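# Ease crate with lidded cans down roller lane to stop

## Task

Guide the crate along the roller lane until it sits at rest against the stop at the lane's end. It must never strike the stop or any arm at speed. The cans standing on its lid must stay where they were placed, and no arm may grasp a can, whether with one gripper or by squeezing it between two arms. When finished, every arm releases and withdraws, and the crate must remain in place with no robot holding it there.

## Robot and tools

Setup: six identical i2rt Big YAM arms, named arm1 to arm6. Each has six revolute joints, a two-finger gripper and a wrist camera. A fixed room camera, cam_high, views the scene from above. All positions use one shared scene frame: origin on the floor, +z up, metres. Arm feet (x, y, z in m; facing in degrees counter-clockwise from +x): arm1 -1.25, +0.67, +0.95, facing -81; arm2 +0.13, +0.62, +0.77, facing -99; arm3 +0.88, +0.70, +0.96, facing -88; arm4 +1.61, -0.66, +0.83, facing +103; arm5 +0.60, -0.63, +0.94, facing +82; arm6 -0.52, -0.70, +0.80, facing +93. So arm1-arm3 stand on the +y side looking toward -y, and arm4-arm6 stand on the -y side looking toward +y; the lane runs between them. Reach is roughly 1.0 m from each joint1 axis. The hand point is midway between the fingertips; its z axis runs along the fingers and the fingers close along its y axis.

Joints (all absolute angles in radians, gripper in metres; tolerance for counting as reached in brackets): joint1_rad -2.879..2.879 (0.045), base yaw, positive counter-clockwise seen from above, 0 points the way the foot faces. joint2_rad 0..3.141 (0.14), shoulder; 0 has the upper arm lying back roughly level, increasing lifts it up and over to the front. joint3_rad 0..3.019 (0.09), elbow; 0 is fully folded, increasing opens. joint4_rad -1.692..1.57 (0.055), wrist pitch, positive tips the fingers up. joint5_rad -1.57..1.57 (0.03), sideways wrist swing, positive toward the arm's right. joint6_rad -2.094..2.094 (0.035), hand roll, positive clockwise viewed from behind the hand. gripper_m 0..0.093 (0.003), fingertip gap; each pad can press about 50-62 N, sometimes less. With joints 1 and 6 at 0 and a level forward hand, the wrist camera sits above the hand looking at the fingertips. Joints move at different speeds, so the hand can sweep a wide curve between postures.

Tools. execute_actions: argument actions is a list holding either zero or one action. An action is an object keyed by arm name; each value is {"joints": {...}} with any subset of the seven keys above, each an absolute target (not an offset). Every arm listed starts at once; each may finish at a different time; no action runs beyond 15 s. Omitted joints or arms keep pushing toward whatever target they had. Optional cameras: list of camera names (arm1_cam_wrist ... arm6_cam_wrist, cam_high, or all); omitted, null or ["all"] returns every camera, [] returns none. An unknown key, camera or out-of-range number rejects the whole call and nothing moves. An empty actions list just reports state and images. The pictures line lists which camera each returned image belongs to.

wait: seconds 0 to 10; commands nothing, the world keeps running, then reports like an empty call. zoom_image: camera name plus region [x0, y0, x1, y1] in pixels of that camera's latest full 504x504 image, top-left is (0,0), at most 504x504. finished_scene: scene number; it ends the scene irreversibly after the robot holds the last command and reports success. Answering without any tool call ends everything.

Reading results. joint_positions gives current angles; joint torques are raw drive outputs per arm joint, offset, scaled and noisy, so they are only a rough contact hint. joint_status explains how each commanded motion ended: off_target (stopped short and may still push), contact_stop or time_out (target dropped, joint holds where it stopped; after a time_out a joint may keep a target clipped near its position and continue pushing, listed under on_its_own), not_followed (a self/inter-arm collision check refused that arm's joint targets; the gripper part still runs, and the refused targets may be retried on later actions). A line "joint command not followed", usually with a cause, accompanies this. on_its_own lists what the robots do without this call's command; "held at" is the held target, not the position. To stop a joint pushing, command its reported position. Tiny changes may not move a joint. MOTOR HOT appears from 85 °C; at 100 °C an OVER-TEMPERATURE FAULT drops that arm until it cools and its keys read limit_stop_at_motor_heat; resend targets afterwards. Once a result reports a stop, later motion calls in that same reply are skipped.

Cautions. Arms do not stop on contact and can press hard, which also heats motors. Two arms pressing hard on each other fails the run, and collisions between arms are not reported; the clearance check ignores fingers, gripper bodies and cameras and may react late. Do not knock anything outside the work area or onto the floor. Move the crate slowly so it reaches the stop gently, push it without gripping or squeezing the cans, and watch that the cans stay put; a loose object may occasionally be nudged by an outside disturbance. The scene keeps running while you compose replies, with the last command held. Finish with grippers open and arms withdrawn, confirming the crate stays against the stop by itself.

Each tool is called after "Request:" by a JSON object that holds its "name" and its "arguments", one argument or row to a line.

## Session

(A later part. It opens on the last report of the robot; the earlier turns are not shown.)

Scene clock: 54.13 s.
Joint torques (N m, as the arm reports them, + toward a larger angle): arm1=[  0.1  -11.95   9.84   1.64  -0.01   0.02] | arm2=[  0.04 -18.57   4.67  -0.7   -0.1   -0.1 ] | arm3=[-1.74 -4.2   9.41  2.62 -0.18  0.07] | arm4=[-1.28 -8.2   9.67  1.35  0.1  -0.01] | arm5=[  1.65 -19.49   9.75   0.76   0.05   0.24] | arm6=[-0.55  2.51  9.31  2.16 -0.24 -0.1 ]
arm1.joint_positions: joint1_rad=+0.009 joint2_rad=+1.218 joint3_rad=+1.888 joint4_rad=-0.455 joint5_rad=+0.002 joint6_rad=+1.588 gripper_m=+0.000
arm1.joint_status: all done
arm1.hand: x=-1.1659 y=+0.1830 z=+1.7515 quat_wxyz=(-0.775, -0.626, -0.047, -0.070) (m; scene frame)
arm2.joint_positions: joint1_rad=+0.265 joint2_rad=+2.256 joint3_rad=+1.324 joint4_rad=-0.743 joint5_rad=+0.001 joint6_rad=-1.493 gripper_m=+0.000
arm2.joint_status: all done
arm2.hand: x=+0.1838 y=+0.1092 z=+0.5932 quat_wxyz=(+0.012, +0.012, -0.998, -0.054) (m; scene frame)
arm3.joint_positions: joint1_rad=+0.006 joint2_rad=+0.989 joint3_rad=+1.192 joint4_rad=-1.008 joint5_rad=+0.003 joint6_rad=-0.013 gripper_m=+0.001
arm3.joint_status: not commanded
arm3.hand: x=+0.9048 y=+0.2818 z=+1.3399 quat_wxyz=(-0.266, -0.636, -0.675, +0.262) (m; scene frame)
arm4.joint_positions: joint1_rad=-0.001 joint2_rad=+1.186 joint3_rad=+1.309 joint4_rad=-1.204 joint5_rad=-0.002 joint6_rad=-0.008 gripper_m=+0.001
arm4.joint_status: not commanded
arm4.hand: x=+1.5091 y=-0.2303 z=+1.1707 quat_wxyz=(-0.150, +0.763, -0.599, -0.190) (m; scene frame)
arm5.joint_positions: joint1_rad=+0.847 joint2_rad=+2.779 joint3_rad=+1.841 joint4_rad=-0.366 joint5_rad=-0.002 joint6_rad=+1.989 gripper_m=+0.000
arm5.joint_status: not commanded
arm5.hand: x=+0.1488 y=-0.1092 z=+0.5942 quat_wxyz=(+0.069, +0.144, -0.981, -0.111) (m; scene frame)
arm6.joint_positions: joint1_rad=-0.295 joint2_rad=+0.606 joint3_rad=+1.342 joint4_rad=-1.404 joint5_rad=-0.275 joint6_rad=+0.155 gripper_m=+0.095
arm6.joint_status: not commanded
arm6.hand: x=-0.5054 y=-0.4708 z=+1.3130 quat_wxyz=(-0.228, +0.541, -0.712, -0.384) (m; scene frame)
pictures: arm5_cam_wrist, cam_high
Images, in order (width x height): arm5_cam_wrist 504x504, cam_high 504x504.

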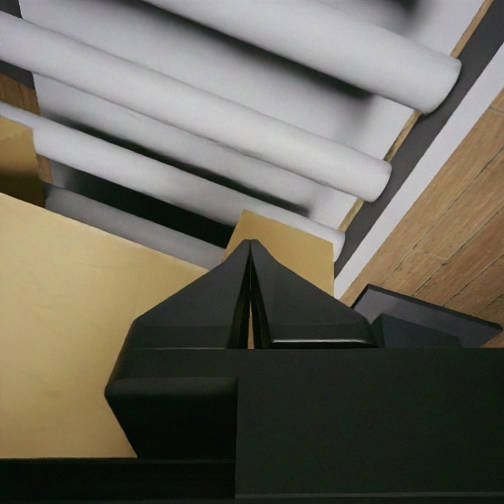

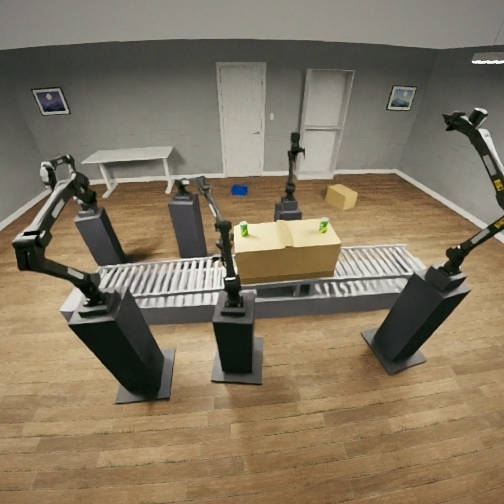

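Request:
{"name": "execute_actions", "arguments": {
  "actions": [
    {"arm2":{"joints":{"joint1_rad":1.1,"joint2_rad":1.6}},"arm5":{"joints":{"joint1_rad":0.79}}}
  ],
  "cameras": []
}}

Request:
{"name": "execute_actions", "arguments": {
  "actions": [
    {"arm2":{"joints":{"joint2_rad":0.7}},"arm5":{"joints":{"joint1_rad":0.72,"joint3_rad":1.78}},"arm3":{"joints":{"joint6_rad":-0.9,"joint4_rad":-0.45}}}
  ],
  "cameras": []
}}

Request:
{"name": "execute_actions", "arguments": {
  "actions": [
    {"arm2":{"joints":{"joint1_rad":0}},"arm5":{"joints":{"joint1_rad":0.65,"joint2_rad":2.7,"joint3_rad":1.68}},"arm3":{"joints":{"joint6_rad":-1.7,"joint2_rad":1.9}}}
  ],
  "cameras": []
}}

Request:
{"name": "execute_actions", "arguments": {
  "actions": [
    {"arm5":{"joints":{"joint1_rad":0.57,"joint2_rad":2.66,"joint3_rad":1.58,"joint6_rad":1.8}},"arm3":{"joints":{"joint1_rad":-0.3,"joint2_rad":2.5,"joint3_rad":1.6}}}
  ],
  "cameras": []
}}

Request:
{"name": "execute_actions", "arguments": {
  "actions": [
    {"arm5":{"joints":{"joint1_rad":0.49,"joint2_rad":2.62,"joint3_rad":1.48}},"arm3":{"joints":{"joint1_rad":-0.4,"joint2_rad":2.8,"joint3_rad":1.85}}}
  ],
  "cameras": ["cam_high"]
}}

Scene clock: 57.50 s.
Joint torques (N m, as the arm reports them, + toward a larger angle): arm1=[  0.16 -11.95   9.87   1.63  -0.01   0.03] | arm2=[  0.32 -12.26   8.27   0.62   0.04  -0.04] | arm3=[-1.75 -4.18  9.42  2.62 -0.17  0.07] | arm4=[-1.47 -8.19  9.6   1.25  0.1   0.  ] | arm5=[  5.35 -19.68   9.78   0.73   0.12   0.2 ] | arm6=[-0.56  2.63  9.35  2.14 -0.24 -0.11]
arm1.joint_positions: joint1_rad=+0.009 joint2_rad=+1.218 joint3_rad=+1.888 joint4_rad=-0.455 joint5_rad=+0.002 joint6_rad=+1.588 gripper_m=+0.000
arm1.joint_status: not commanded
arm1.hand: x=-1.1659 y=+0.1830 z=+1.7515 quat_wxyz=(-0.775, -0.626, -0.047, -0.070) (m; scene frame)
arm2.joint_positions: joint1_rad=+1.106 joint2_rad=+1.589 joint3_rad=+1.324 joint4_rad=-0.744 joint5_rad=-0.003 joint6_rad=-1.493 gripper_m=+0.000
arm2.joint_status: all done
arm2.hand: x=+0.6198 y=+0.2717 z=+0.9574 quat_wxyz=(-0.131, +0.405, -0.873, +0.237) (m; scene frame)
arm3.joint_positions: joint1_rad=+0.006 joint2_rad=+0.989 joint3_rad=+1.192 joint4_rad=-1.008 joint5_rad=+0.003 joint6_rad=-0.013 gripper_m=+0.001
arm3.joint_status: not commanded
arm3.hand: x=+0.9048 y=+0.2818 z=+1.3399 quat_wxyz=(-0.266, -0.636, -0.675, +0.262) (m; scene frame)
arm4.joint_positions: joint1_rad=-0.001 joint2_rad=+1.186 joint3_rad=+1.309 joint4_rad=-1.204 joint5_rad=-0.002 joint6_rad=-0.008 gripper_m=+0.001
arm4.joint_status: not commanded
arm4.hand: x=+1.5091 y=-0.2303 z=+1.1707 quat_wxyz=(-0.150, +0.763, -0.599, -0.190) (m; scene frame)
arm5.joint_positions: joint1_rad=+0.705 joint2_rad=+2.782 joint3_rad=+1.840 joint4_rad=-0.365 joint5_rad=-0.002 joint6_rad=+1.989 gripper_m=+0.000
arm5.joint_status: joint1_rad off_target (ended at +0.705, target +0.790)
arm5.hand: x=+0.2287 y=-0.0526 z=+0.5919 quat_wxyz=(+0.061, +0.074, -0.989, -0.114) (m; scene frame)
arm6.joint_positions: joint1_rad=-0.295 joint2_rad=+0.606 joint3_rad=+1.342 joint4_rad=-1.404 joint5_rad=-0.275 joint6_rad=+0.155 gripper_m=+0.095
arm6.joint_status: not commanded
arm6.hand: x=-0.5054 y=-0.4708 z=+1.3130 quat_wxyz=(-0.228, +0.541, -0.712, -0.384) (m; scene frame)
pictures: none
No camera images: the call's "cameras" was empty. Leave "cameras" out to get every camera's image.

Scene clock: 59.30 s.
Joint torques (N m, as the arm reports them, + toward a larger angle): arm1=[  0.14 -11.89   9.89   1.63  -0.01   0.03] | arm2=[0.2  0.79 8.13 1.49 0.09 0.  ] | arm3=[-1.71 -4.5   9.69  3.96 -0.2  -0.11] | arm4=[-1.7  -8.06  9.67  1.33  0.11  0.01] | arm5=[  4.02 -17.35   7.79   0.63   0.09   0.27] | arm6=[-0.49  2.65  9.34  2.16 -0.23 -0.11]
arm1.joint_positions: joint1_rad=+0.009 joint2_rad=+1.218 joint3_rad=+1.888 joint4_rad=-0.455 joint5_rad=+0.002 joint6_rad=+1.588 gripper_m=+0.000
arm1.joint_status: not commanded
arm1.hand: x=-1.1659 y=+0.1830 z=+1.7515 quat_wxyz=(-0.775, -0.626, -0.047, -0.070) (m; scene frame)
arm2.joint_positions: joint1_rad=+1.106 joint2_rad=+0.696 joint3_rad=+1.318 joint4_rad=-0.746 joint5_rad=-0.003 joint6_rad=-1.493 gripper_m=+0.000
arm2.joint_status: all done
arm2.hand: x=+0.4100 y=+0.4270 z=+1.3790 quat_wxyz=(-0.320, +0.319, -0.683, +0.574) (m; scene frame)
arm3.joint_positions: joint1_rad=+0.006 joint2_rad=+0.989 joint3_rad=+1.192 joint4_rad=-0.474 joint5_rad=+0.003 joint6_rad=-0.886 gripper_m=+0.001
arm3.joint_status: all done
arm3.hand: x=+0.9083 y=+0.2153 z=+1.4511 quat_wxyz=(-0.213, -0.250, -0.756, +0.566) (m; scene frame)
arm4.joint_positions: joint1_rad=-0.001 joint2_rad=+1.186 joint3_rad=+1.309 joint4_rad=-1.204 joint5_rad=-0.002 joint6_rad=-0.008 gripper_m=+0.001
arm4.joint_status: not commanded
arm4.hand: x=+1.5091 y=-0.2303 z=+1.1707 quat_wxyz=(-0.150, +0.763, -0.599, -0.190) (m; scene frame)
arm5.joint_positions: joint1_rad=+0.656 joint2_rad=+2.776 joint3_rad=+1.754 joint4_rad=-0.363 joint5_rad=-0.002 joint6_rad=+1.989 gripper_m=+0.000
arm5.joint_status: joint1_rad off_target (ended at +0.656, target +0.720); the others done
arm5.hand: x=+0.2800 y=-0.0740 z=+0.5731 quat_wxyz=(+0.040, +0.049, -0.995, -0.081) (m; scene frame)
arm6.joint_positions: joint1_rad=-0.295 joint2_rad=+0.606 joint3_rad=+1.342 joint4_rad=-1.404 joint5_rad=-0.275 joint6_rad=+0.155 gripper_m=+0.095
arm6.joint_status: not commanded
arm6.hand: x=-0.5054 y=-0.4708 z=+1.3130 quat_wxyz=(-0.228, +0.541, -0.712, -0.384) (m; scene frame)
pictures: none
No camera images: the call's "cameras" was empty. Leave "cameras" out to get every camera's image.

Scene clock: 61.03 s.
Joint torques (N m, as the arm reports them, + toward a larger angle): arm1=[  0.23 -12.02   9.88   1.65   0.     0.03] | arm2=[0.34 0.95 8.09 1.46 0.01 0.  ] | arm3=[ -1.78 -14.32   7.34   2.3   -0.25  -0.12] | arm4=[-1.84 -8.06  9.56  1.36  0.11 -0.02] | arm5=[  4.66 -18.02   7.28   0.53   0.08   0.23] | arm6=[-0.51  2.67  9.34  2.16 -0.24 -0.11]
arm1.joint_positions: joint1_rad=+0.009 joint2_rad=+1.218 joint3_rad=+1.888 joint4_rad=-0.455 joint5_rad=+0.002 joint6_rad=+1.588 gripper_m=+0.000
arm1.joint_status: not commanded
arm1.hand: x=-1.1659 y=+0.1830 z=+1.7515 quat_wxyz=(-0.775, -0.626, -0.047, -0.070) (m; scene frame)
arm2.joint_positions: joint1_rad=+0.004 joint2_rad=+0.696 joint3_rad=+1.318 joint4_rad=-0.746 joint5_rad=+0.000 joint6_rad=-1.493 gripper_m=+0.000
arm2.joint_status: all done
arm2.hand: x=+0.0906 y=+0.2952 z=+1.3833 quat_wxyz=(+0.033, -0.084, -0.745, +0.661) (m; scene frame)
arm3.joint_positions: joint1_rad=+0.006 joint2_rad=+1.885 joint3_rad=+1.189 joint4_rad=-0.464 joint5_rad=+0.003 joint6_rad=-1.686 gripper_m=+0.001
arm3.joint_status: all done
arm3.hand: x=+0.9116 y=+0.1021 z=+0.9557 quat_wxyz=(+0.010, +0.079, -0.976, +0.204) (m; scene frame)
arm4.joint_positions: joint1_rad=-0.001 joint2_rad=+1.186 joint3_rad=+1.309 joint4_rad=-1.204 joint5_rad=-0.002 joint6_rad=-0.008 gripper_m=+0.001
arm4.joint_status: not commanded
arm4.hand: x=+1.5091 y=-0.2303 z=+1.1707 quat_wxyz=(-0.150, +0.763, -0.599, -0.190) (m; scene frame)
arm5.joint_positions: joint1_rad=+0.580 joint2_rad=+2.736 joint3_rad=+1.653 joint4_rad=-0.363 joint5_rad=-0.002 joint6_rad=+1.989 gripper_m=+0.000
arm5.joint_status: joint1_rad off_target (ended at +0.580, target +0.650); the others done
arm5.hand: x=+0.3396 y=-0.0859 z=+0.5747 quat_wxyz=(+0.025, +0.012, -0.998, -0.055) (m; scene frame)
arm6.joint_positions: joint1_rad=-0.295 joint2_rad=+0.606 joint3_rad=+1.342 joint4_rad=-1.404 joint5_rad=-0.275 joint6_rad=+0.155 gripper_m=+0.095
arm6.joint_status: not commanded
arm6.hand: x=-0.5054 y=-0.4708 z=+1.3130 quat_wxyz=(-0.228, +0.541, -0.712, -0.384) (m; scene frame)
pictures: none
No camera images: the call's "cameras" was empty. Leave "cameras" out to get every camera's image.

Scene clock: 62.53 s.
Joint torques (N m, as the arm reports them, + toward a larger angle): arm1=[  0.2  -11.89   9.88   1.61  -0.01   0.03] | arm2=[0.38 0.97 8.09 1.46 0.01 0.  ] | arm3=[ -1.92 -20.89   6.28   1.32  -0.18  -0.15] | arm4=[-1.87 -8.09  9.62  1.49  0.08  0.01] | arm5=[  5.09 -17.18   6.52   0.4    0.1   -0.01] | arm6=[-0.54  2.56  9.36  2.17 -0.23 -0.11]
arm1.joint_positions: joint1_rad=+0.009 joint2_rad=+1.218 joint3_rad=+1.888 joint4_rad=-0.455 joint5_rad=+0.002 joint6_rad=+1.588 gripper_m=+0.000
arm1.joint_status: not commanded
arm1.hand: x=-1.1659 y=+0.1830 z=+1.7515 quat_wxyz=(-0.775, -0.626, -0.047, -0.070) (m; scene frame)
arm2.joint_positions: joint1_rad=+0.004 joint2_rad=+0.696 joint3_rad=+1.318 joint4_rad=-0.746 joint5_rad=+0.000 joint6_rad=-1.493 gripper_m=+0.000
arm2.joint_status: not commanded
arm2.hand: x=+0.0906 y=+0.2952 z=+1.3833 quat_wxyz=(+0.033, -0.084, -0.745, +0.661) (m; scene frame)
arm3.joint_positions: joint1_rad=-0.293 joint2_rad=+2.506 joint3_rad=+1.580 joint4_rad=-0.456 joint5_rad=+0.001 joint6_rad=-1.688 gripper_m=+0.001
arm3.joint_status: all done
arm3.hand: x=+0.7226 y=+0.0740 z=+0.7110 quat_wxyz=(+0.020, -0.067, -0.993, +0.093) (m; scene frame)
arm4.joint_positions: joint1_rad=-0.001 joint2_rad=+1.186 joint3_rad=+1.309 joint4_rad=-1.204 joint5_rad=-0.002 joint6_rad=-0.008 gripper_m=+0.001
arm4.joint_status: not commanded
arm4.hand: x=+1.5091 y=-0.2303 z=+1.1707 quat_wxyz=(-0.150, +0.763, -0.599, -0.190) (m; scene frame)
arm5.joint_positions: joint1_rad=+0.495 joint2_rad=+2.693 joint3_rad=+1.555 joint4_rad=-0.363 joint5_rad=-0.002 joint6_rad=+1.812 gripper_m=+0.000
arm5.joint_status: joint1_rad off_target (ended at +0.495, target +0.570); the others done
arm5.hand: x=+0.3993 y=-0.1001 z=+0.5806 quat_wxyz=(+0.009, +0.058, -0.998, -0.032) (m; scene frame)
arm6.joint_positions: joint1_rad=-0.295 joint2_rad=+0.606 joint3_rad=+1.342 joint4_rad=-1.404 joint5_rad=-0.275 joint6_rad=+0.155 gripper_m=+0.095
arm6.joint_status: not commanded
arm6.hand: x=-0.5054 y=-0.4708 z=+1.3130 quat_wxyz=(-0.228, +0.541, -0.712, -0.384) (m; scene frame)
pictures: none
No camera images: the call's "cameras" was empty. Leave "cameras" out to get every camera's image.

Scene clock: 63.93 s.
Joint torques (N m, as the arm reports them, + toward a larger angle): arm1=[  0.19 -11.89   9.87   1.6   -0.01   0.04] | arm2=[0.37 0.97 8.09 1.47 0.01 0.01] | arm3=[ -1.45 -21.04   5.84   1.28  -0.17  -0.15] | arm4=[-1.44 -7.83  9.73  1.31  0.08  0.02] | arm5=[  5.19 -16.21   5.48   0.27   0.12  -0.05] | arm6=[-0.45  2.67  9.34  2.15 -0.24 -0.11]
arm1.joint_positions: joint1_rad=+0.009 joint2_rad=+1.218 joint3_rad=+1.888 joint4_rad=-0.455 joint5_rad=+0.002 joint6_rad=+1.588 gripper_m=+0.000
arm1.joint_status: not commanded
arm1.hand: x=-1.1659 y=+0.1830 z=+1.7515 quat_wxyz=(-0.775, -0.626, -0.047, -0.070) (m; scene frame)
arm2.joint_positions: joint1_rad=+0.004 joint2_rad=+0.696 joint3_rad=+1.318 joint4_rad=-0.746 joint5_rad=+0.000 joint6_rad=-1.493 gripper_m=+0.000
arm2.joint_status: not commanded
arm2.hand: x=+0.0906 y=+0.2952 z=+1.3833 quat_wxyz=(+0.033, -0.084, -0.745, +0.661) (m; scene frame)
arm3.joint_positions: joint1_rad=-0.401 joint2_rad=+2.795 joint3_rad=+1.835 joint4_rad=-0.455 joint5_rad=+0.001 joint6_rad=-1.688 gripper_m=+0.001
arm3.joint_status: all done
arm3.hand: x=+0.6509 y=+0.0807 z=+0.5966 quat_wxyz=(+0.021, -0.121, -0.990, +0.076) (m; scene frame)
arm4.joint_positions: joint1_rad=-0.001 joint2_rad=+1.186 joint3_rad=+1.309 joint4_rad=-1.204 joint5_rad=-0.002 joint6_rad=-0.008 gripper_m=+0.001
arm4.joint_status: not commanded
arm4.hand: x=+1.5091 y=-0.2303 z=+1.1707 quat_wxyz=(-0.150, +0.763, -0.599, -0.190) (m; scene frame)
arm5.joint_positions: joint1_rad=+0.415 joint2_rad=+2.651 joint3_rad=+1.459 joint4_rad=-0.363 joint5_rad=-0.002 joint6_rad=+1.812 gripper_m=+0.000
arm5.joint_status: joint1_rad off_target (ended at +0.415, target +0.490); the others done
arm5.hand: x=+0.4529 y=-0.1211 z=+0.5877 quat_wxyz=(+0.001, +0.018, -1.000, -0.006) (m; scene frame)
arm6.joint_positions: joint1_rad=-0.295 joint2_rad=+0.606 joint3_rad=+1.342 joint4_rad=-1.404 joint5_rad=-0.275 joint6_rad=+0.155 gripper_m=+0.095
arm6.joint_status: not commanded
arm6.hand: x=-0.5054 y=-0.4708 z=+1.3130 quat_wxyz=(-0.228, +0.541, -0.712, -0.384) (m; scene frame)
pictures: cam_high
Images, in order (width x height): cam_high 504x504.

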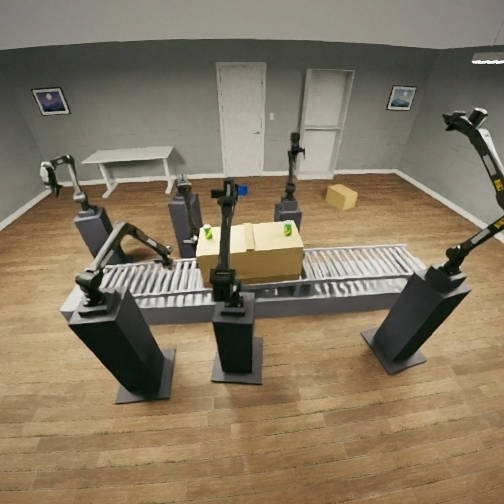

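Bring arm3 closer (about x=.57, y=.11) and hand over.

Request:
{"name": "execute_actions", "arguments": {
  "actions": [
    {"arm5":{"joints":{"joint1_rad":0.38,"joint6_rad":2}},"arm3":{"joints":{"joint1_rad":-0.52,"joint2_rad":2.85,"joint6_rad":-2.05}}}
  ],
  "cameras": []
}}

Request:
{"name": "execute_actions", "arguments": {
  "actions": [
    {"arm5":{"joints":{"joint1_rad":0.27}}}
  ],
  "cameras": []
}}

Request:
{"name": "execute_actions", "arguments": {
  "actions": [
    {"arm5":{"joints":{"joint1_rad":0.16}}}
  ],
  "cameras": []
}}

Request:
{"name": "execute_actions", "arguments": {
  "actions": [
    {"arm5":{"joints":{"joint1_rad":0.03}}}
  ],
  "cameras": ["cam_high","arm3_cam_wrist"]
}}

Scene clock: 66.80 s.
Joint torques (N m, as the arm reports them, + toward a larger angle): arm1=[  0.17 -11.91   9.86   1.62  -0.01   0.03] | arm2=[0.37 0.98 8.09 1.46 0.01 0.  ] | arm3=[ -1.69 -17.89   5.71   1.17  -0.16  -0.16] | arm4=[-1.99 -7.95  9.69  1.23  0.12  0.01] | arm5=[  6.29 -16.37   5.56   0.28   0.14   0.26] | arm6=[-0.43  2.56  9.34  2.16 -0.23 -0.11]
arm1.joint_positions: joint1_rad=+0.009 joint2_rad=+1.218 joint3_rad=+1.888 joint4_rad=-0.455 joint5_rad=+0.002 joint6_rad=+1.588 gripper_m=+0.000
arm1.joint_status: not commanded
arm1.hand: x=-1.1659 y=+0.1830 z=+1.7515 quat_wxyz=(-0.775, -0.626, -0.047, -0.070) (m; scene frame)
arm2.joint_positions: joint1_rad=+0.004 joint2_rad=+0.696 joint3_rad=+1.318 joint4_rad=-0.746 joint5_rad=+0.000 joint6_rad=-1.493 gripper_m=+0.000
arm2.joint_status: not commanded
arm2.hand: x=+0.0906 y=+0.2952 z=+1.3833 quat_wxyz=(+0.033, -0.084, -0.745, +0.661) (m; scene frame)
arm3.joint_positions: joint1_rad=-0.519 joint2_rad=+2.806 joint3_rad=+1.835 joint4_rad=-0.455 joint5_rad=+0.001 joint6_rad=-2.037 gripper_m=+0.001
arm3.joint_status: all done
arm3.hand: x=+0.5827 y=+0.1172 z=+0.5899 quat_wxyz=(+0.035, -0.006, -0.997, +0.064) (m; scene frame)
arm4.joint_positions: joint1_rad=-0.001 joint2_rad=+1.186 joint3_rad=+1.309 joint4_rad=-1.204 joint5_rad=-0.002 joint6_rad=-0.008 gripper_m=+0.001
arm4.joint_status: not commanded
arm4.hand: x=+1.5091 y=-0.2303 z=+1.1707 quat_wxyz=(-0.150, +0.763, -0.599, -0.190) (m; scene frame)
arm5.joint_positions: joint1_rad=+0.292 joint2_rad=+2.651 joint3_rad=+1.459 joint4_rad=-0.363 joint5_rad=-0.002 joint6_rad=+1.988 gripper_m=+0.000
arm5.joint_status: joint1_rad off_target (ended at +0.292, target +0.380); the others done
arm5.hand: x=+0.5170 y=-0.1070 z=+0.5882 quat_wxyz=(+0.001, -0.132, -0.991, -0.007) (m; scene frame)
arm6.joint_positions: joint1_rad=-0.295 joint2_rad=+0.606 joint3_rad=+1.342 joint4_rad=-1.404 joint5_rad=-0.275 joint6_rad=+0.155 gripper_m=+0.095
arm6.joint_status: not commanded
arm6.hand: x=-0.5054 y=-0.4708 z=+1.3130 quat_wxyz=(-0.228, +0.541, -0.712, -0.384) (m; scene frame)
pictures: none
No camera images: the call's "cameras" was empty. Leave "cameras" out to get every camera's image.

Scene clock: 68.17 s.
Joint torques (N m, as the arm reports them, + toward a larger angle): arm1=[  0.17 -11.9    9.86   1.63  -0.01   0.03] | arm2=[0.39 0.98 8.08 1.46 0.01 0.01] | arm3=[ -1.49 -18.     5.7    1.21  -0.15  -0.16] | arm4=[-0.64 -7.87  9.77  1.33  0.12  0.  ] | arm5=[  5.63 -16.61   5.62   0.23   0.07   0.28] | arm6=[-0.45  2.65  9.34  2.18 -0.24 -0.11]
arm1.joint_positions: joint1_rad=+0.009 joint2_rad=+1.218 joint3_rad=+1.888 joint4_rad=-0.455 joint5_rad=+0.002 joint6_rad=+1.588 gripper_m=+0.000
arm1.joint_status: not commanded
arm1.hand: x=-1.1659 y=+0.1830 z=+1.7515 quat_wxyz=(-0.775, -0.626, -0.047, -0.070) (m; scene frame)
arm2.joint_positions: joint1_rad=+0.004 joint2_rad=+0.696 joint3_rad=+1.318 joint4_rad=-0.746 joint5_rad=+0.000 joint6_rad=-1.493 gripper_m=+0.000
arm2.joint_status: not commanded
arm2.hand: x=+0.0906 y=+0.2952 z=+1.3833 quat_wxyz=(+0.033, -0.084, -0.745, +0.661) (m; scene frame)
arm3.joint_positions: joint1_rad=-0.519 joint2_rad=+2.806 joint3_rad=+1.835 joint4_rad=-0.455 joint5_rad=+0.001 joint6_rad=-2.037 gripper_m=+0.001
arm3.joint_status: not commanded
arm3.hand: x=+0.5827 y=+0.1172 z=+0.5899 quat_wxyz=(+0.035, -0.006, -0.997, +0.064) (m; scene frame)
arm4.joint_positions: joint1_rad=-0.001 joint2_rad=+1.186 joint3_rad=+1.309 joint4_rad=-1.204 joint5_rad=-0.002 joint6_rad=-0.008 gripper_m=+0.001
arm4.joint_status: not commanded
arm4.hand: x=+1.5091 y=-0.2303 z=+1.1707 quat_wxyz=(-0.150, +0.763, -0.599, -0.190) (m; scene frame)
arm5.joint_positions: joint1_rad=+0.195 joint2_rad=+2.651 joint3_rad=+1.459 joint4_rad=-0.363 joint5_rad=-0.002 joint6_rad=+1.988 gripper_m=+0.000
arm5.joint_status: joint1_rad off_target (ended at +0.195, target +0.270)
arm5.hand: x=+0.5684 y=-0.1016 z=+0.5884 quat_wxyz=(+0.000, -0.180, -0.984, -0.007) (m; scene frame)
arm6.joint_positions: joint1_rad=-0.295 joint2_rad=+0.606 joint3_rad=+1.342 joint4_rad=-1.404 joint5_rad=-0.275 joint6_rad=+0.155 gripper_m=+0.095
arm6.joint_status: not commanded
arm6.hand: x=-0.5054 y=-0.4708 z=+1.3130 quat_wxyz=(-0.228, +0.541, -0.712, -0.384) (m; scene frame)
pictures: none
No camera images: the call's "cameras" was empty. Leave "cameras" out to get every camera's image.

Scene clock: 69.33 s.
Joint torques (N m, as the arm reports them, + toward a larger angle): arm1=[  0.23 -11.99   9.88   1.61   0.     0.03] | arm2=[0.39 0.97 8.09 1.46 0.01 0.  ] | arm3=[ -4.47 -18.61   5.61   1.16  -0.18  -0.16] | arm4=[-1.24 -8.24  9.73  1.19  0.13 -0.02] | arm5=[  1.2  -16.26   5.62   0.22   0.1    0.26] | arm6=[-0.64  2.56  9.37  2.14 -0.24 -0.11]
arm1.joint_positions: joint1_rad=+0.009 joint2_rad=+1.218 joint3_rad=+1.888 joint4_rad=-0.455 joint5_rad=+0.002 joint6_rad=+1.588 gripper_m=+0.000
arm1.joint_status: not commanded
arm1.hand: x=-1.1659 y=+0.1830 z=+1.7515 quat_wxyz=(-0.775, -0.626, -0.047, -0.070) (m; scene frame)
arm2.joint_positions: joint1_rad=+0.004 joint2_rad=+0.696 joint3_rad=+1.318 joint4_rad=-0.746 joint5_rad=+0.000 joint6_rad=-1.493 gripper_m=+0.000
arm2.joint_status: not commanded
arm2.hand: x=+0.0906 y=+0.2952 z=+1.3833 quat_wxyz=(+0.033, -0.084, -0.745, +0.661) (m; scene frame)
arm3.joint_positions: joint1_rad=-0.478 joint2_rad=+2.816 joint3_rad=+1.835 joint4_rad=-0.455 joint5_rad=+0.001 joint6_rad=-2.037 gripper_m=+0.001
arm3.joint_status: not commanded
arm3.hand: x=+0.6086 y=+0.1102 z=+0.5835 quat_wxyz=(+0.032, +0.015, -0.998, +0.060) (m; scene frame)
arm4.joint_positions: joint1_rad=-0.001 joint2_rad=+1.186 joint3_rad=+1.309 joint4_rad=-1.204 joint5_rad=-0.002 joint6_rad=-0.008 gripper_m=+0.001
arm4.joint_status: not commanded
arm4.hand: x=+1.5091 y=-0.2303 z=+1.1707 quat_wxyz=(-0.150, +0.763, -0.599, -0.190) (m; scene frame)
arm5.joint_positions: joint1_rad=+0.128 joint2_rad=+2.651 joint3_rad=+1.459 joint4_rad=-0.363 joint5_rad=-0.001 joint6_rad=+1.988 gripper_m=+0.000
arm5.joint_status: all done
arm5.hand: x=+0.6040 y=-0.1008 z=+0.5886 quat_wxyz=(-0.001, -0.212, -0.977, -0.007) (m; scene frame)
arm6.joint_positions: joint1_rad=-0.295 joint2_rad=+0.606 joint3_rad=+1.342 joint4_rad=-1.404 joint5_rad=-0.275 joint6_rad=+0.155 gripper_m=+0.095
arm6.joint_status: not commanded
arm6.hand: x=-0.5054 y=-0.4708 z=+1.3130 quat_wxyz=(-0.228, +0.541, -0.712, -0.384) (m; scene frame)
pictures: none
No camera images: the call's "cameras" was empty. Leave "cameras" out to get every camera's image.

Scene clock: 70.50 s.
Joint torques (N m, as the arm reports them, + toward a larger angle): arm1=[  0.06 -11.95   9.86   1.63  -0.01   0.03] | arm2=[0.35 0.98 8.1  1.44 0.01 0.  ] | arm3=[ -4.52 -18.7    5.59   1.14  -0.18  -0.16] | arm4=[-1.41 -7.9   9.78  1.36  0.12  0.01] | arm5=[ -1.17 -15.73   5.72   0.28   0.08   0.24] | arm6=[-0.48  2.62  9.36  2.16 -0.24 -0.11]
arm1.joint_positions: joint1_rad=+0.009 joint2_rad=+1.218 joint3_rad=+1.888 joint4_rad=-0.455 joint5_rad=+0.002 joint6_rad=+1.588 gripper_m=+0.000
arm1.joint_status: not commanded
arm1.hand: x=-1.1659 y=+0.1830 z=+1.7515 quat_wxyz=(-0.775, -0.626, -0.047, -0.070) (m; scene frame)
arm2.joint_positions: joint1_rad=+0.004 joint2_rad=+0.696 joint3_rad=+1.318 joint4_rad=-0.746 joint5_rad=+0.000 joint6_rad=-1.493 gripper_m=+0.000
arm2.joint_status: not commanded
arm2.hand: x=+0.0906 y=+0.2952 z=+1.3833 quat_wxyz=(+0.033, -0.084, -0.745, +0.661) (m; scene frame)
arm3.joint_positions: joint1_rad=-0.475 joint2_rad=+2.816 joint3_rad=+1.835 joint4_rad=-0.455 joint5_rad=+0.001 joint6_rad=-2.037 gripper_m=+0.001
arm3.joint_status: not commanded
arm3.hand: x=+0.6103 y=+0.1096 z=+0.5832 quat_wxyz=(+0.032, +0.016, -0.998, +0.060) (m; scene frame)
arm4.joint_positions: joint1_rad=-0.001 joint2_rad=+1.186 joint3_rad=+1.309 joint4_rad=-1.204 joint5_rad=-0.002 joint6_rad=-0.008 gripper_m=+0.001
arm4.joint_status: not commanded
arm4.hand: x=+1.5091 y=-0.2303 z=+1.1707 quat_wxyz=(-0.150, +0.763, -0.599, -0.190) (m; scene frame)
arm5.joint_positions: joint1_rad=+0.022 joint2_rad=+2.651 joint3_rad=+1.459 joint4_rad=-0.363 joint5_rad=-0.001 joint6_rad=+1.988 gripper_m=+0.000
arm5.joint_status: all done
arm5.hand: x=+0.6605 y=-0.1042 z=+0.5891 quat_wxyz=(-0.001, -0.264, -0.965, -0.008) (m; scene frame)
arm6.joint_positions: joint1_rad=-0.295 joint2_rad=+0.606 joint3_rad=+1.342 joint4_rad=-1.404 joint5_rad=-0.275 joint6_rad=+0.155 gripper_m=+0.095
arm6.joint_status: not commanded
arm6.hand: x=-0.5054 y=-0.4708 z=+1.3130 quat_wxyz=(-0.228, +0.541, -0.712, -0.384) (m; scene frame)
pictures: arm3_cam_wrist, cam_high
Images, in order (width x height): arm3_cam_wrist 504x504, cam_high 504x504.

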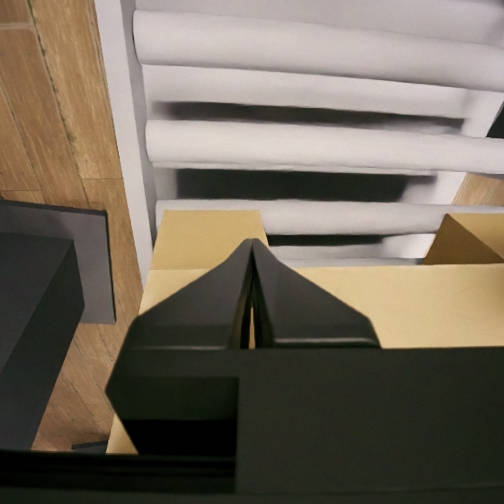

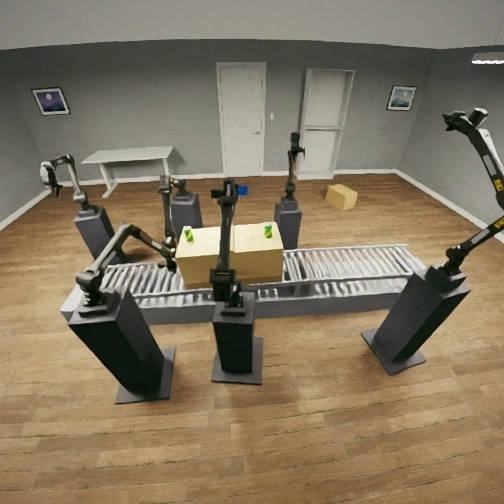

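Request:
{"name": "execute_actions", "arguments": {
  "actions": [
    {"arm5":{"joints":{"joint1_rad":-0.8,"joint2_rad":1.9}},"arm3":{"joints":{"joint1_rad":-0.43}},"arm4":{"joints":{"joint6_rad":0.7,"joint1_rad":-0.2}}}
  ],
  "cameras": []
}}

Request:
{"name": "execute_actions", "arguments": {
  "actions": [
    {"arm5":{"joints":{"joint1_rad":-0.4,"joint2_rad":0.8}},"arm3":{"joints":{"joint1_rad":-0.34,"joint6_rad":-1.8}},"arm4":{"joints":{"joint6_rad":1.4,"joint4_rad":-0.6}}}
  ],
  "cameras": []
}}

Request:
{"name": "execute_actions", "arguments": {
  "actions": [
    {"arm5":{"joints":{"joint1_rad":0.2}},"arm3":{"joints":{"joint1_rad":-0.26,"joint3_rad":1.78}},"arm4":{"joints":{"joint6_rad":2,"joint2_rad":2,"joint3_rad":1.6,"joint1_rad":0.3}}}
  ],
  "cameras": []
}}

Request:
{"name": "execute_actions", "arguments": {
  "actions": [
    {"arm3":{"joints":{"joint1_rad":-0.17,"joint3_rad":1.72,"joint6_rad":-1.6}},"arm4":{"joints":{"joint2_rad":2.5,"joint3_rad":1.9,"joint1_rad":0.62}}}
  ],
  "cameras": []
}}

Request:
{"name": "execute_actions", "arguments": {
  "actions": [
    {"arm3":{"joints":{"joint1_rad":-0.08}},"arm4":{"joints":{"joint2_rad":2.86,"joint3_rad":2.33}}}
  ],
  "cameras": ["cam_high","arm5_cam_wrist"]
}}

Scene clock: 74.63 s.
Joint torques (N m, as the arm reports them, + toward a larger angle): arm1=[  0.18 -11.93   9.87   1.63  -0.01   0.03] | arm2=[0.36 0.97 8.1  1.46 0.01 0.  ] | arm3=[ -8.7  -19.25   6.07   1.11  -0.2   -0.16] | arm4=[-1.19 -7.99  9.75  1.05  0.09 -0.04] | arm5=[ -1.31 -13.27  10.32   1.08  -0.1    0.16] | arm6=[-0.48  2.54  9.36  2.15 -0.24 -0.11]
arm1.joint_positions: joint1_rad=+0.009 joint2_rad=+1.218 joint3_rad=+1.888 joint4_rad=-0.455 joint5_rad=+0.002 joint6_rad=+1.588 gripper_m=+0.000
arm1.joint_status: not commanded
arm1.hand: x=-1.1659 y=+0.1830 z=+1.7515 quat_wxyz=(-0.775, -0.626, -0.047, -0.070) (m; scene frame)
arm2.joint_positions: joint1_rad=+0.004 joint2_rad=+0.696 joint3_rad=+1.318 joint4_rad=-0.746 joint5_rad=+0.000 joint6_rad=-1.493 gripper_m=+0.000
arm2.joint_status: not commanded
arm2.hand: x=+0.0906 y=+0.2952 z=+1.3833 quat_wxyz=(+0.033, -0.084, -0.745, +0.661) (m; scene frame)
arm3.joint_positions: joint1_rad=-0.325 joint2_rad=+2.825 joint3_rad=+1.825 joint4_rad=-0.455 joint5_rad=+0.002 joint6_rad=-2.037 gripper_m=+0.001
arm3.joint_status: joint1_rad off_target (ended at -0.325, target -0.430)
arm3.hand: x=+0.7036 y=+0.0848 z=+0.5750 quat_wxyz=(+0.024, +0.091, -0.994, +0.053) (m; scene frame)
arm4.joint_positions: joint1_rad=-0.208 joint2_rad=+1.186 joint3_rad=+1.309 joint4_rad=-1.204 joint5_rad=+0.000 joint6_rad=+0.691 gripper_m=+0.001
arm4.joint_status: all done
arm4.hand: x=+1.5990 y=-0.2188 z=+1.1706 quat_wxyz=(-0.100, +0.424, -0.873, -0.220) (m; scene frame)
arm5.joint_positions: joint1_rad=-0.793 joint2_rad=+1.896 joint3_rad=+1.480 joint4_rad=-0.349 joint5_rad=+0.002 joint6_rad=+1.989 gripper_m=+0.000
arm5.joint_status: all done
arm5.hand: x=+1.1850 y=-0.1957 z=+1.0864 quat_wxyz=(-0.103, -0.574, -0.718, -0.379) (m; scene frame)
arm6.joint_positions: joint1_rad=-0.295 joint2_rad=+0.606 joint3_rad=+1.342 joint4_rad=-1.404 joint5_rad=-0.275 joint6_rad=+0.155 gripper_m=+0.095
arm6.joint_status: not commanded
arm6.hand: x=-0.5054 y=-0.4708 z=+1.3130 quat_wxyz=(-0.228, +0.541, -0.712, -0.384) (m; scene frame)
pictures: none
No camera images: the call's "cameras" was empty. Leave "cameras" out to get every camera's image.

Scene clock: 76.40 s.
Joint torques (N m, as the arm reports them, + toward a larger angle): arm1=[  0.12 -11.92   9.87   1.62  -0.01   0.03] | arm2=[0.36 0.97 8.1  1.46 0.01 0.  ] | arm3=[ -6.39 -19.22   6.09   1.13  -0.21   0.08] | arm4=[-0.82 -8.34 10.25  3.14  0.08 -0.07] | arm5=[-0.98  1.59 10.26  1.28 -0.08  0.17] | arm6=[-0.5   2.6   9.36  2.15 -0.23 -0.1 ]
arm1.joint_positions: joint1_rad=+0.009 joint2_rad=+1.218 joint3_rad=+1.888 joint4_rad=-0.455 joint5_rad=+0.002 joint6_rad=+1.588 gripper_m=+0.000
arm1.joint_status: not commanded
arm1.hand: x=-1.1659 y=+0.1830 z=+1.7515 quat_wxyz=(-0.775, -0.626, -0.047, -0.070) (m; scene frame)
arm2.joint_positions: joint1_rad=+0.004 joint2_rad=+0.696 joint3_rad=+1.318 joint4_rad=-0.746 joint5_rad=+0.000 joint6_rad=-1.493 gripper_m=+0.000
arm2.joint_status: not commanded
arm2.hand: x=+0.0906 y=+0.2952 z=+1.3833 quat_wxyz=(+0.033, -0.084, -0.745, +0.661) (m; scene frame)
arm3.joint_positions: joint1_rad=-0.269 joint2_rad=+2.826 joint3_rad=+1.825 joint4_rad=-0.455 joint5_rad=+0.002 joint6_rad=-1.813 gripper_m=+0.001
arm3.joint_status: joint1_rad off_target (ended at -0.269, target -0.340); the others done
arm3.hand: x=+0.7385 y=+0.0758 z=+0.5746 quat_wxyz=(+0.016, +0.007, -0.998, +0.056) (m; scene frame)
arm4.joint_positions: joint1_rad=-0.208 joint2_rad=+1.186 joint3_rad=+1.309 joint4_rad=-0.628 joint5_rad=+0.000 joint6_rad=+1.391 gripper_m=+0.001
arm4.joint_status: all done
arm4.hand: x=+1.5967 y=-0.1191 z=+1.2685 quat_wxyz=(-0.039, +0.088, -0.857, -0.506) (m; scene frame)
arm5.joint_positions: joint1_rad=-0.403 joint2_rad=+0.798 joint3_rad=+1.470 joint4_rad=-0.349 joint5_rad=-0.001 joint6_rad=+1.989 gripper_m=+0.000
arm5.joint_status: all done
arm5.hand: x=+0.7671 y=-0.3410 z=+1.7066 quat_wxyz=(-0.051, -0.267, -0.519, -0.810) (m; scene frame)
arm6.joint_positions: joint1_rad=-0.295 joint2_rad=+0.606 joint3_rad=+1.342 joint4_rad=-1.404 joint5_rad=-0.275 joint6_rad=+0.155 gripper_m=+0.095
arm6.joint_status: not commanded
arm6.hand: x=-0.5054 y=-0.4708 z=+1.3130 quat_wxyz=(-0.228, +0.541, -0.712, -0.384) (m; scene frame)
pictures: none
No camera images: the call's "cameras" was empty. Leave "cameras" out to get every camera's image.

Scene clock: 78.03 s.
Joint torques (N m, as the arm reports them, + toward a larger angle): arm1=[  0.08 -11.96   9.88   1.63   0.     0.03] | arm2=[0.36 0.99 8.09 1.46 0.01 0.  ] | arm3=[ -7.37 -18.55   4.95   1.01  -0.21   0.07] | arm4=[ -0.68 -25.11  12.04   1.37   0.14  -0.05] | arm5=[-0.55  0.88 10.38  1.23 -0.13  0.16] | arm6=[-0.43  2.56  9.32  2.15 -0.24 -0.11]
arm1.joint_positions: joint1_rad=+0.009 joint2_rad=+1.218 joint3_rad=+1.888 joint4_rad=-0.455 joint5_rad=+0.002 joint6_rad=+1.588 gripper_m=+0.000
arm1.joint_status: not commanded
arm1.hand: x=-1.1659 y=+0.1830 z=+1.7515 quat_wxyz=(-0.775, -0.626, -0.047, -0.070) (m; scene frame)
arm2.joint_positions: joint1_rad=+0.004 joint2_rad=+0.696 joint3_rad=+1.318 joint4_rad=-0.746 joint5_rad=+0.000 joint6_rad=-1.493 gripper_m=+0.000
arm2.joint_status: not commanded
arm2.hand: x=+0.0906 y=+0.2952 z=+1.3833 quat_wxyz=(+0.033, -0.084, -0.745, +0.661) (m; scene frame)
arm3.joint_positions: joint1_rad=-0.175 joint2_rad=+2.826 joint3_rad=+1.765 joint4_rad=-0.455 joint5_rad=+0.002 joint6_rad=-1.812 gripper_m=+0.001
arm3.joint_status: joint1_rad off_target (ended at -0.175, target -0.260); the others done
arm3.hand: x=+0.8016 y=+0.0992 z=+0.5612 quat_wxyz=(+0.008, +0.053, -0.998, +0.027) (m; scene frame)
arm4.joint_positions: joint1_rad=+0.297 joint2_rad=+2.026 joint3_rad=+1.575 joint4_rad=-0.610 joint5_rad=-0.002 joint6_rad=+1.991 gripper_m=+0.001
arm4.joint_status: all done
arm4.hand: x=+1.2491 y=-0.0404 z=+0.8939 quat_wxyz=(+0.116, +0.053, -0.966, -0.224) (m; scene frame)
arm5.joint_positions: joint1_rad=+0.194 joint2_rad=+0.798 joint3_rad=+1.470 joint4_rad=-0.349 joint5_rad=-0.001 joint6_rad=+1.989 gripper_m=+0.000
arm5.joint_status: all done
arm5.hand: x=+0.5739 y=-0.2929 z=+1.7054 quat_wxyz=(+0.189, -0.104, -0.576, -0.788) (m; scene frame)
arm6.joint_positions: joint1_rad=-0.295 joint2_rad=+0.606 joint3_rad=+1.342 joint4_rad=-1.404 joint5_rad=-0.275 joint6_rad=+0.155 gripper_m=+0.095
arm6.joint_status: not commanded
arm6.hand: x=-0.5054 y=-0.4708 z=+1.3130 quat_wxyz=(-0.228, +0.541, -0.712, -0.384) (m; scene frame)
pictures: none
No camera images: the call's "cameras" was empty. Leave "cameras" out to get every camera's image.

Scene clock: 79.93 s.
Joint torques (N m, as the arm reports them, + toward a larger angle): arm1=[  0.12 -11.87   9.88   1.64  -0.01   0.03] | arm2=[0.39 0.96 8.08 1.46 0.01 0.  ] | arm3=[ -6.75 -18.01   4.22   0.89  -0.22   0.07] | arm4=[ -1.81 -29.13  10.95   0.88   0.14  -0.01] | arm5=[-0.6   1.38 10.36  1.31 -0.08  0.16] | arm6=[-0.51  2.66  9.36  2.14 -0.24 -0.11]
arm1.joint_positions: joint1_rad=+0.009 joint2_rad=+1.218 joint3_rad=+1.888 joint4_rad=-0.455 joint5_rad=+0.002 joint6_rad=+1.588 gripper_m=+0.000
arm1.joint_status: not commanded
arm1.hand: x=-1.1659 y=+0.1830 z=+1.7515 quat_wxyz=(-0.775, -0.626, -0.047, -0.070) (m; scene frame)
arm2.joint_positions: joint1_rad=+0.004 joint2_rad=+0.696 joint3_rad=+1.318 joint4_rad=-0.746 joint5_rad=+0.000 joint6_rad=-1.493 gripper_m=+0.000
arm2.joint_status: not commanded
arm2.hand: x=+0.0906 y=+0.2952 z=+1.3833 quat_wxyz=(+0.033, -0.084, -0.745, +0.661) (m; scene frame)
arm3.joint_positions: joint1_rad=-0.094 joint2_rad=+2.826 joint3_rad=+1.710 joint4_rad=-0.455 joint5_rad=+0.002 joint6_rad=-1.613 gripper_m=+0.001
arm3.joint_status: joint1_rad off_target (ended at -0.094, target -0.170); the others done
arm3.hand: x=+0.8520 y=+0.1268 z=+0.5509 quat_wxyz=(+0.003, -0.006, -1.000, +0.000) (m; scene frame)
arm4.joint_positions: joint1_rad=+0.618 joint2_rad=+2.529 joint3_rad=+1.873 joint4_rad=-0.606 joint5_rad=-0.001 joint6_rad=+1.993 gripper_m=+0.001
arm4.joint_status: all done
arm4.hand: x=+1.0466 y=-0.1621 z=+0.6602 quat_wxyz=(+0.092, +0.210, -0.965, -0.124) (m; scene frame)
arm5.joint_positions: joint1_rad=+0.194 joint2_rad=+0.798 joint3_rad=+1.470 joint4_rad=-0.349 joint5_rad=-0.001 joint6_rad=+1.989 gripper_m=+0.000
arm5.joint_status: not commanded
arm5.hand: x=+0.5739 y=-0.2929 z=+1.7054 quat_wxyz=(+0.189, -0.104, -0.576, -0.788) (m; scene frame)
arm6.joint_positions: joint1_rad=-0.295 joint2_rad=+0.606 joint3_rad=+1.342 joint4_rad=-1.404 joint5_rad=-0.275 joint6_rad=+0.155 gripper_m=+0.095
arm6.joint_status: not commanded
arm6.hand: x=-0.5054 y=-0.4708 z=+1.3130 quat_wxyz=(-0.228, +0.541, -0.712, -0.384) (m; scene frame)
pictures: none
No camera images: the call's "cameras" was empty. Leave "cameras" out to get every camera's image.

Scene clock: 81.33 s.
Joint torques (N m, as the arm reports them, + toward a larger angle): arm1=[  0.15 -11.99   9.89   1.63  -0.01   0.03] | arm2=[0.35 0.99 8.08 1.45 0.01 0.  ] | arm3=[ -6.82 -17.97   4.19   0.87  -0.21   0.07] | arm4=[ -1.25 -30.19  13.5    1.01   0.16  -0.09] | arm5=[-0.72  1.19 10.41  1.29 -0.07  0.12] | arm6=[-0.62  2.65  9.35  2.13 -0.23 -0.1 ]
arm1.joint_positions: joint1_rad=+0.009 joint2_rad=+1.218 joint3_rad=+1.888 joint4_rad=-0.455 joint5_rad=+0.002 joint6_rad=+1.588 gripper_m=+0.000
arm1.joint_status: not commanded
arm1.hand: x=-1.1659 y=+0.1830 z=+1.7515 quat_wxyz=(-0.775, -0.626, -0.047, -0.070) (m; scene frame)
arm2.joint_positions: joint1_rad=+0.004 joint2_rad=+0.696 joint3_rad=+1.318 joint4_rad=-0.746 joint5_rad=+0.000 joint6_rad=-1.493 gripper_m=+0.000
arm2.joint_status: not commanded
arm2.hand: x=+0.0906 y=+0.2952 z=+1.3833 quat_wxyz=(+0.033, -0.084, -0.745, +0.661) (m; scene frame)
arm3.joint_positions: joint1_rad=-0.002 joint2_rad=+2.826 joint3_rad=+1.710 joint4_rad=-0.455 joint5_rad=+0.002 joint6_rad=-1.613 gripper_m=+0.001
arm3.joint_status: joint1_rad off_target (ended at -0.003, target -0.080)
arm3.hand: x=+0.9042 y=+0.1265 z=+0.5504 quat_wxyz=(+0.003, +0.040, -0.999, +0.000) (m; scene frame)
arm4.joint_positions: joint1_rad=+0.618 joint2_rad=+2.875 joint3_rad=+2.283 joint4_rad=-0.606 joint5_rad=-0.001 joint6_rad=+1.993 gripper_m=+0.001
arm4.joint_status: all done
arm4.hand: x=+0.9992 y=-0.1205 z=+0.5568 quat_wxyz=(+0.111, +0.209, -0.960, -0.149) (m; scene frame)
arm5.joint_positions: joint1_rad=+0.194 joint2_rad=+0.798 joint3_rad=+1.470 joint4_rad=-0.349 joint5_rad=-0.001 joint6_rad=+1.989 gripper_m=+0.000
arm5.joint_status: not commanded
arm5.hand: x=+0.5739 y=-0.2929 z=+1.7054 quat_wxyz=(+0.189, -0.104, -0.576, -0.788) (m; scene frame)
arm6.joint_positions: joint1_rad=-0.295 joint2_rad=+0.606 joint3_rad=+1.342 joint4_rad=-1.404 joint5_rad=-0.275 joint6_rad=+0.155 gripper_m=+0.095
arm6.joint_status: not commanded
arm6.hand: x=-0.5054 y=-0.4708 z=+1.3130 quat_wxyz=(-0.228, +0.541, -0.712, -0.384) (m; scene frame)
pictures: arm5_cam_wrist, cam_high
Images, in order (width x height): arm5_cam_wrist 504x504, cam_high 504x504.

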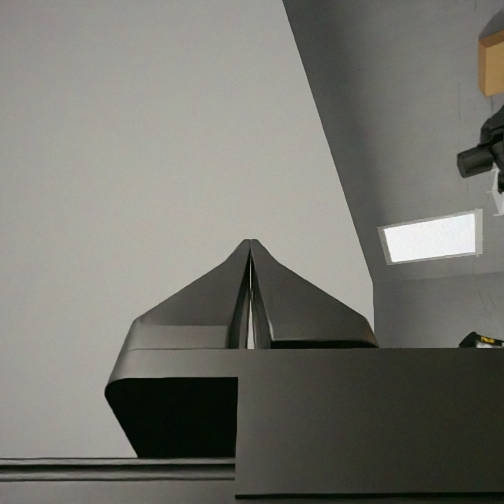

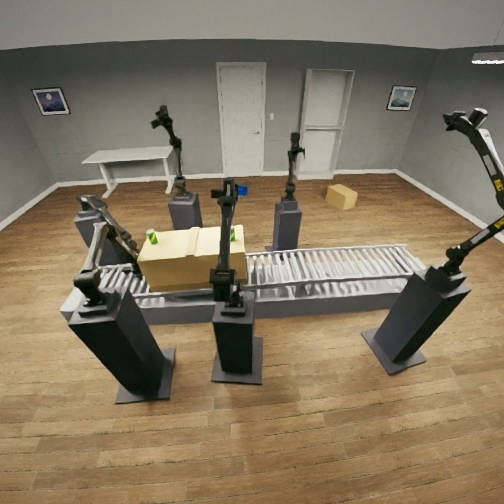

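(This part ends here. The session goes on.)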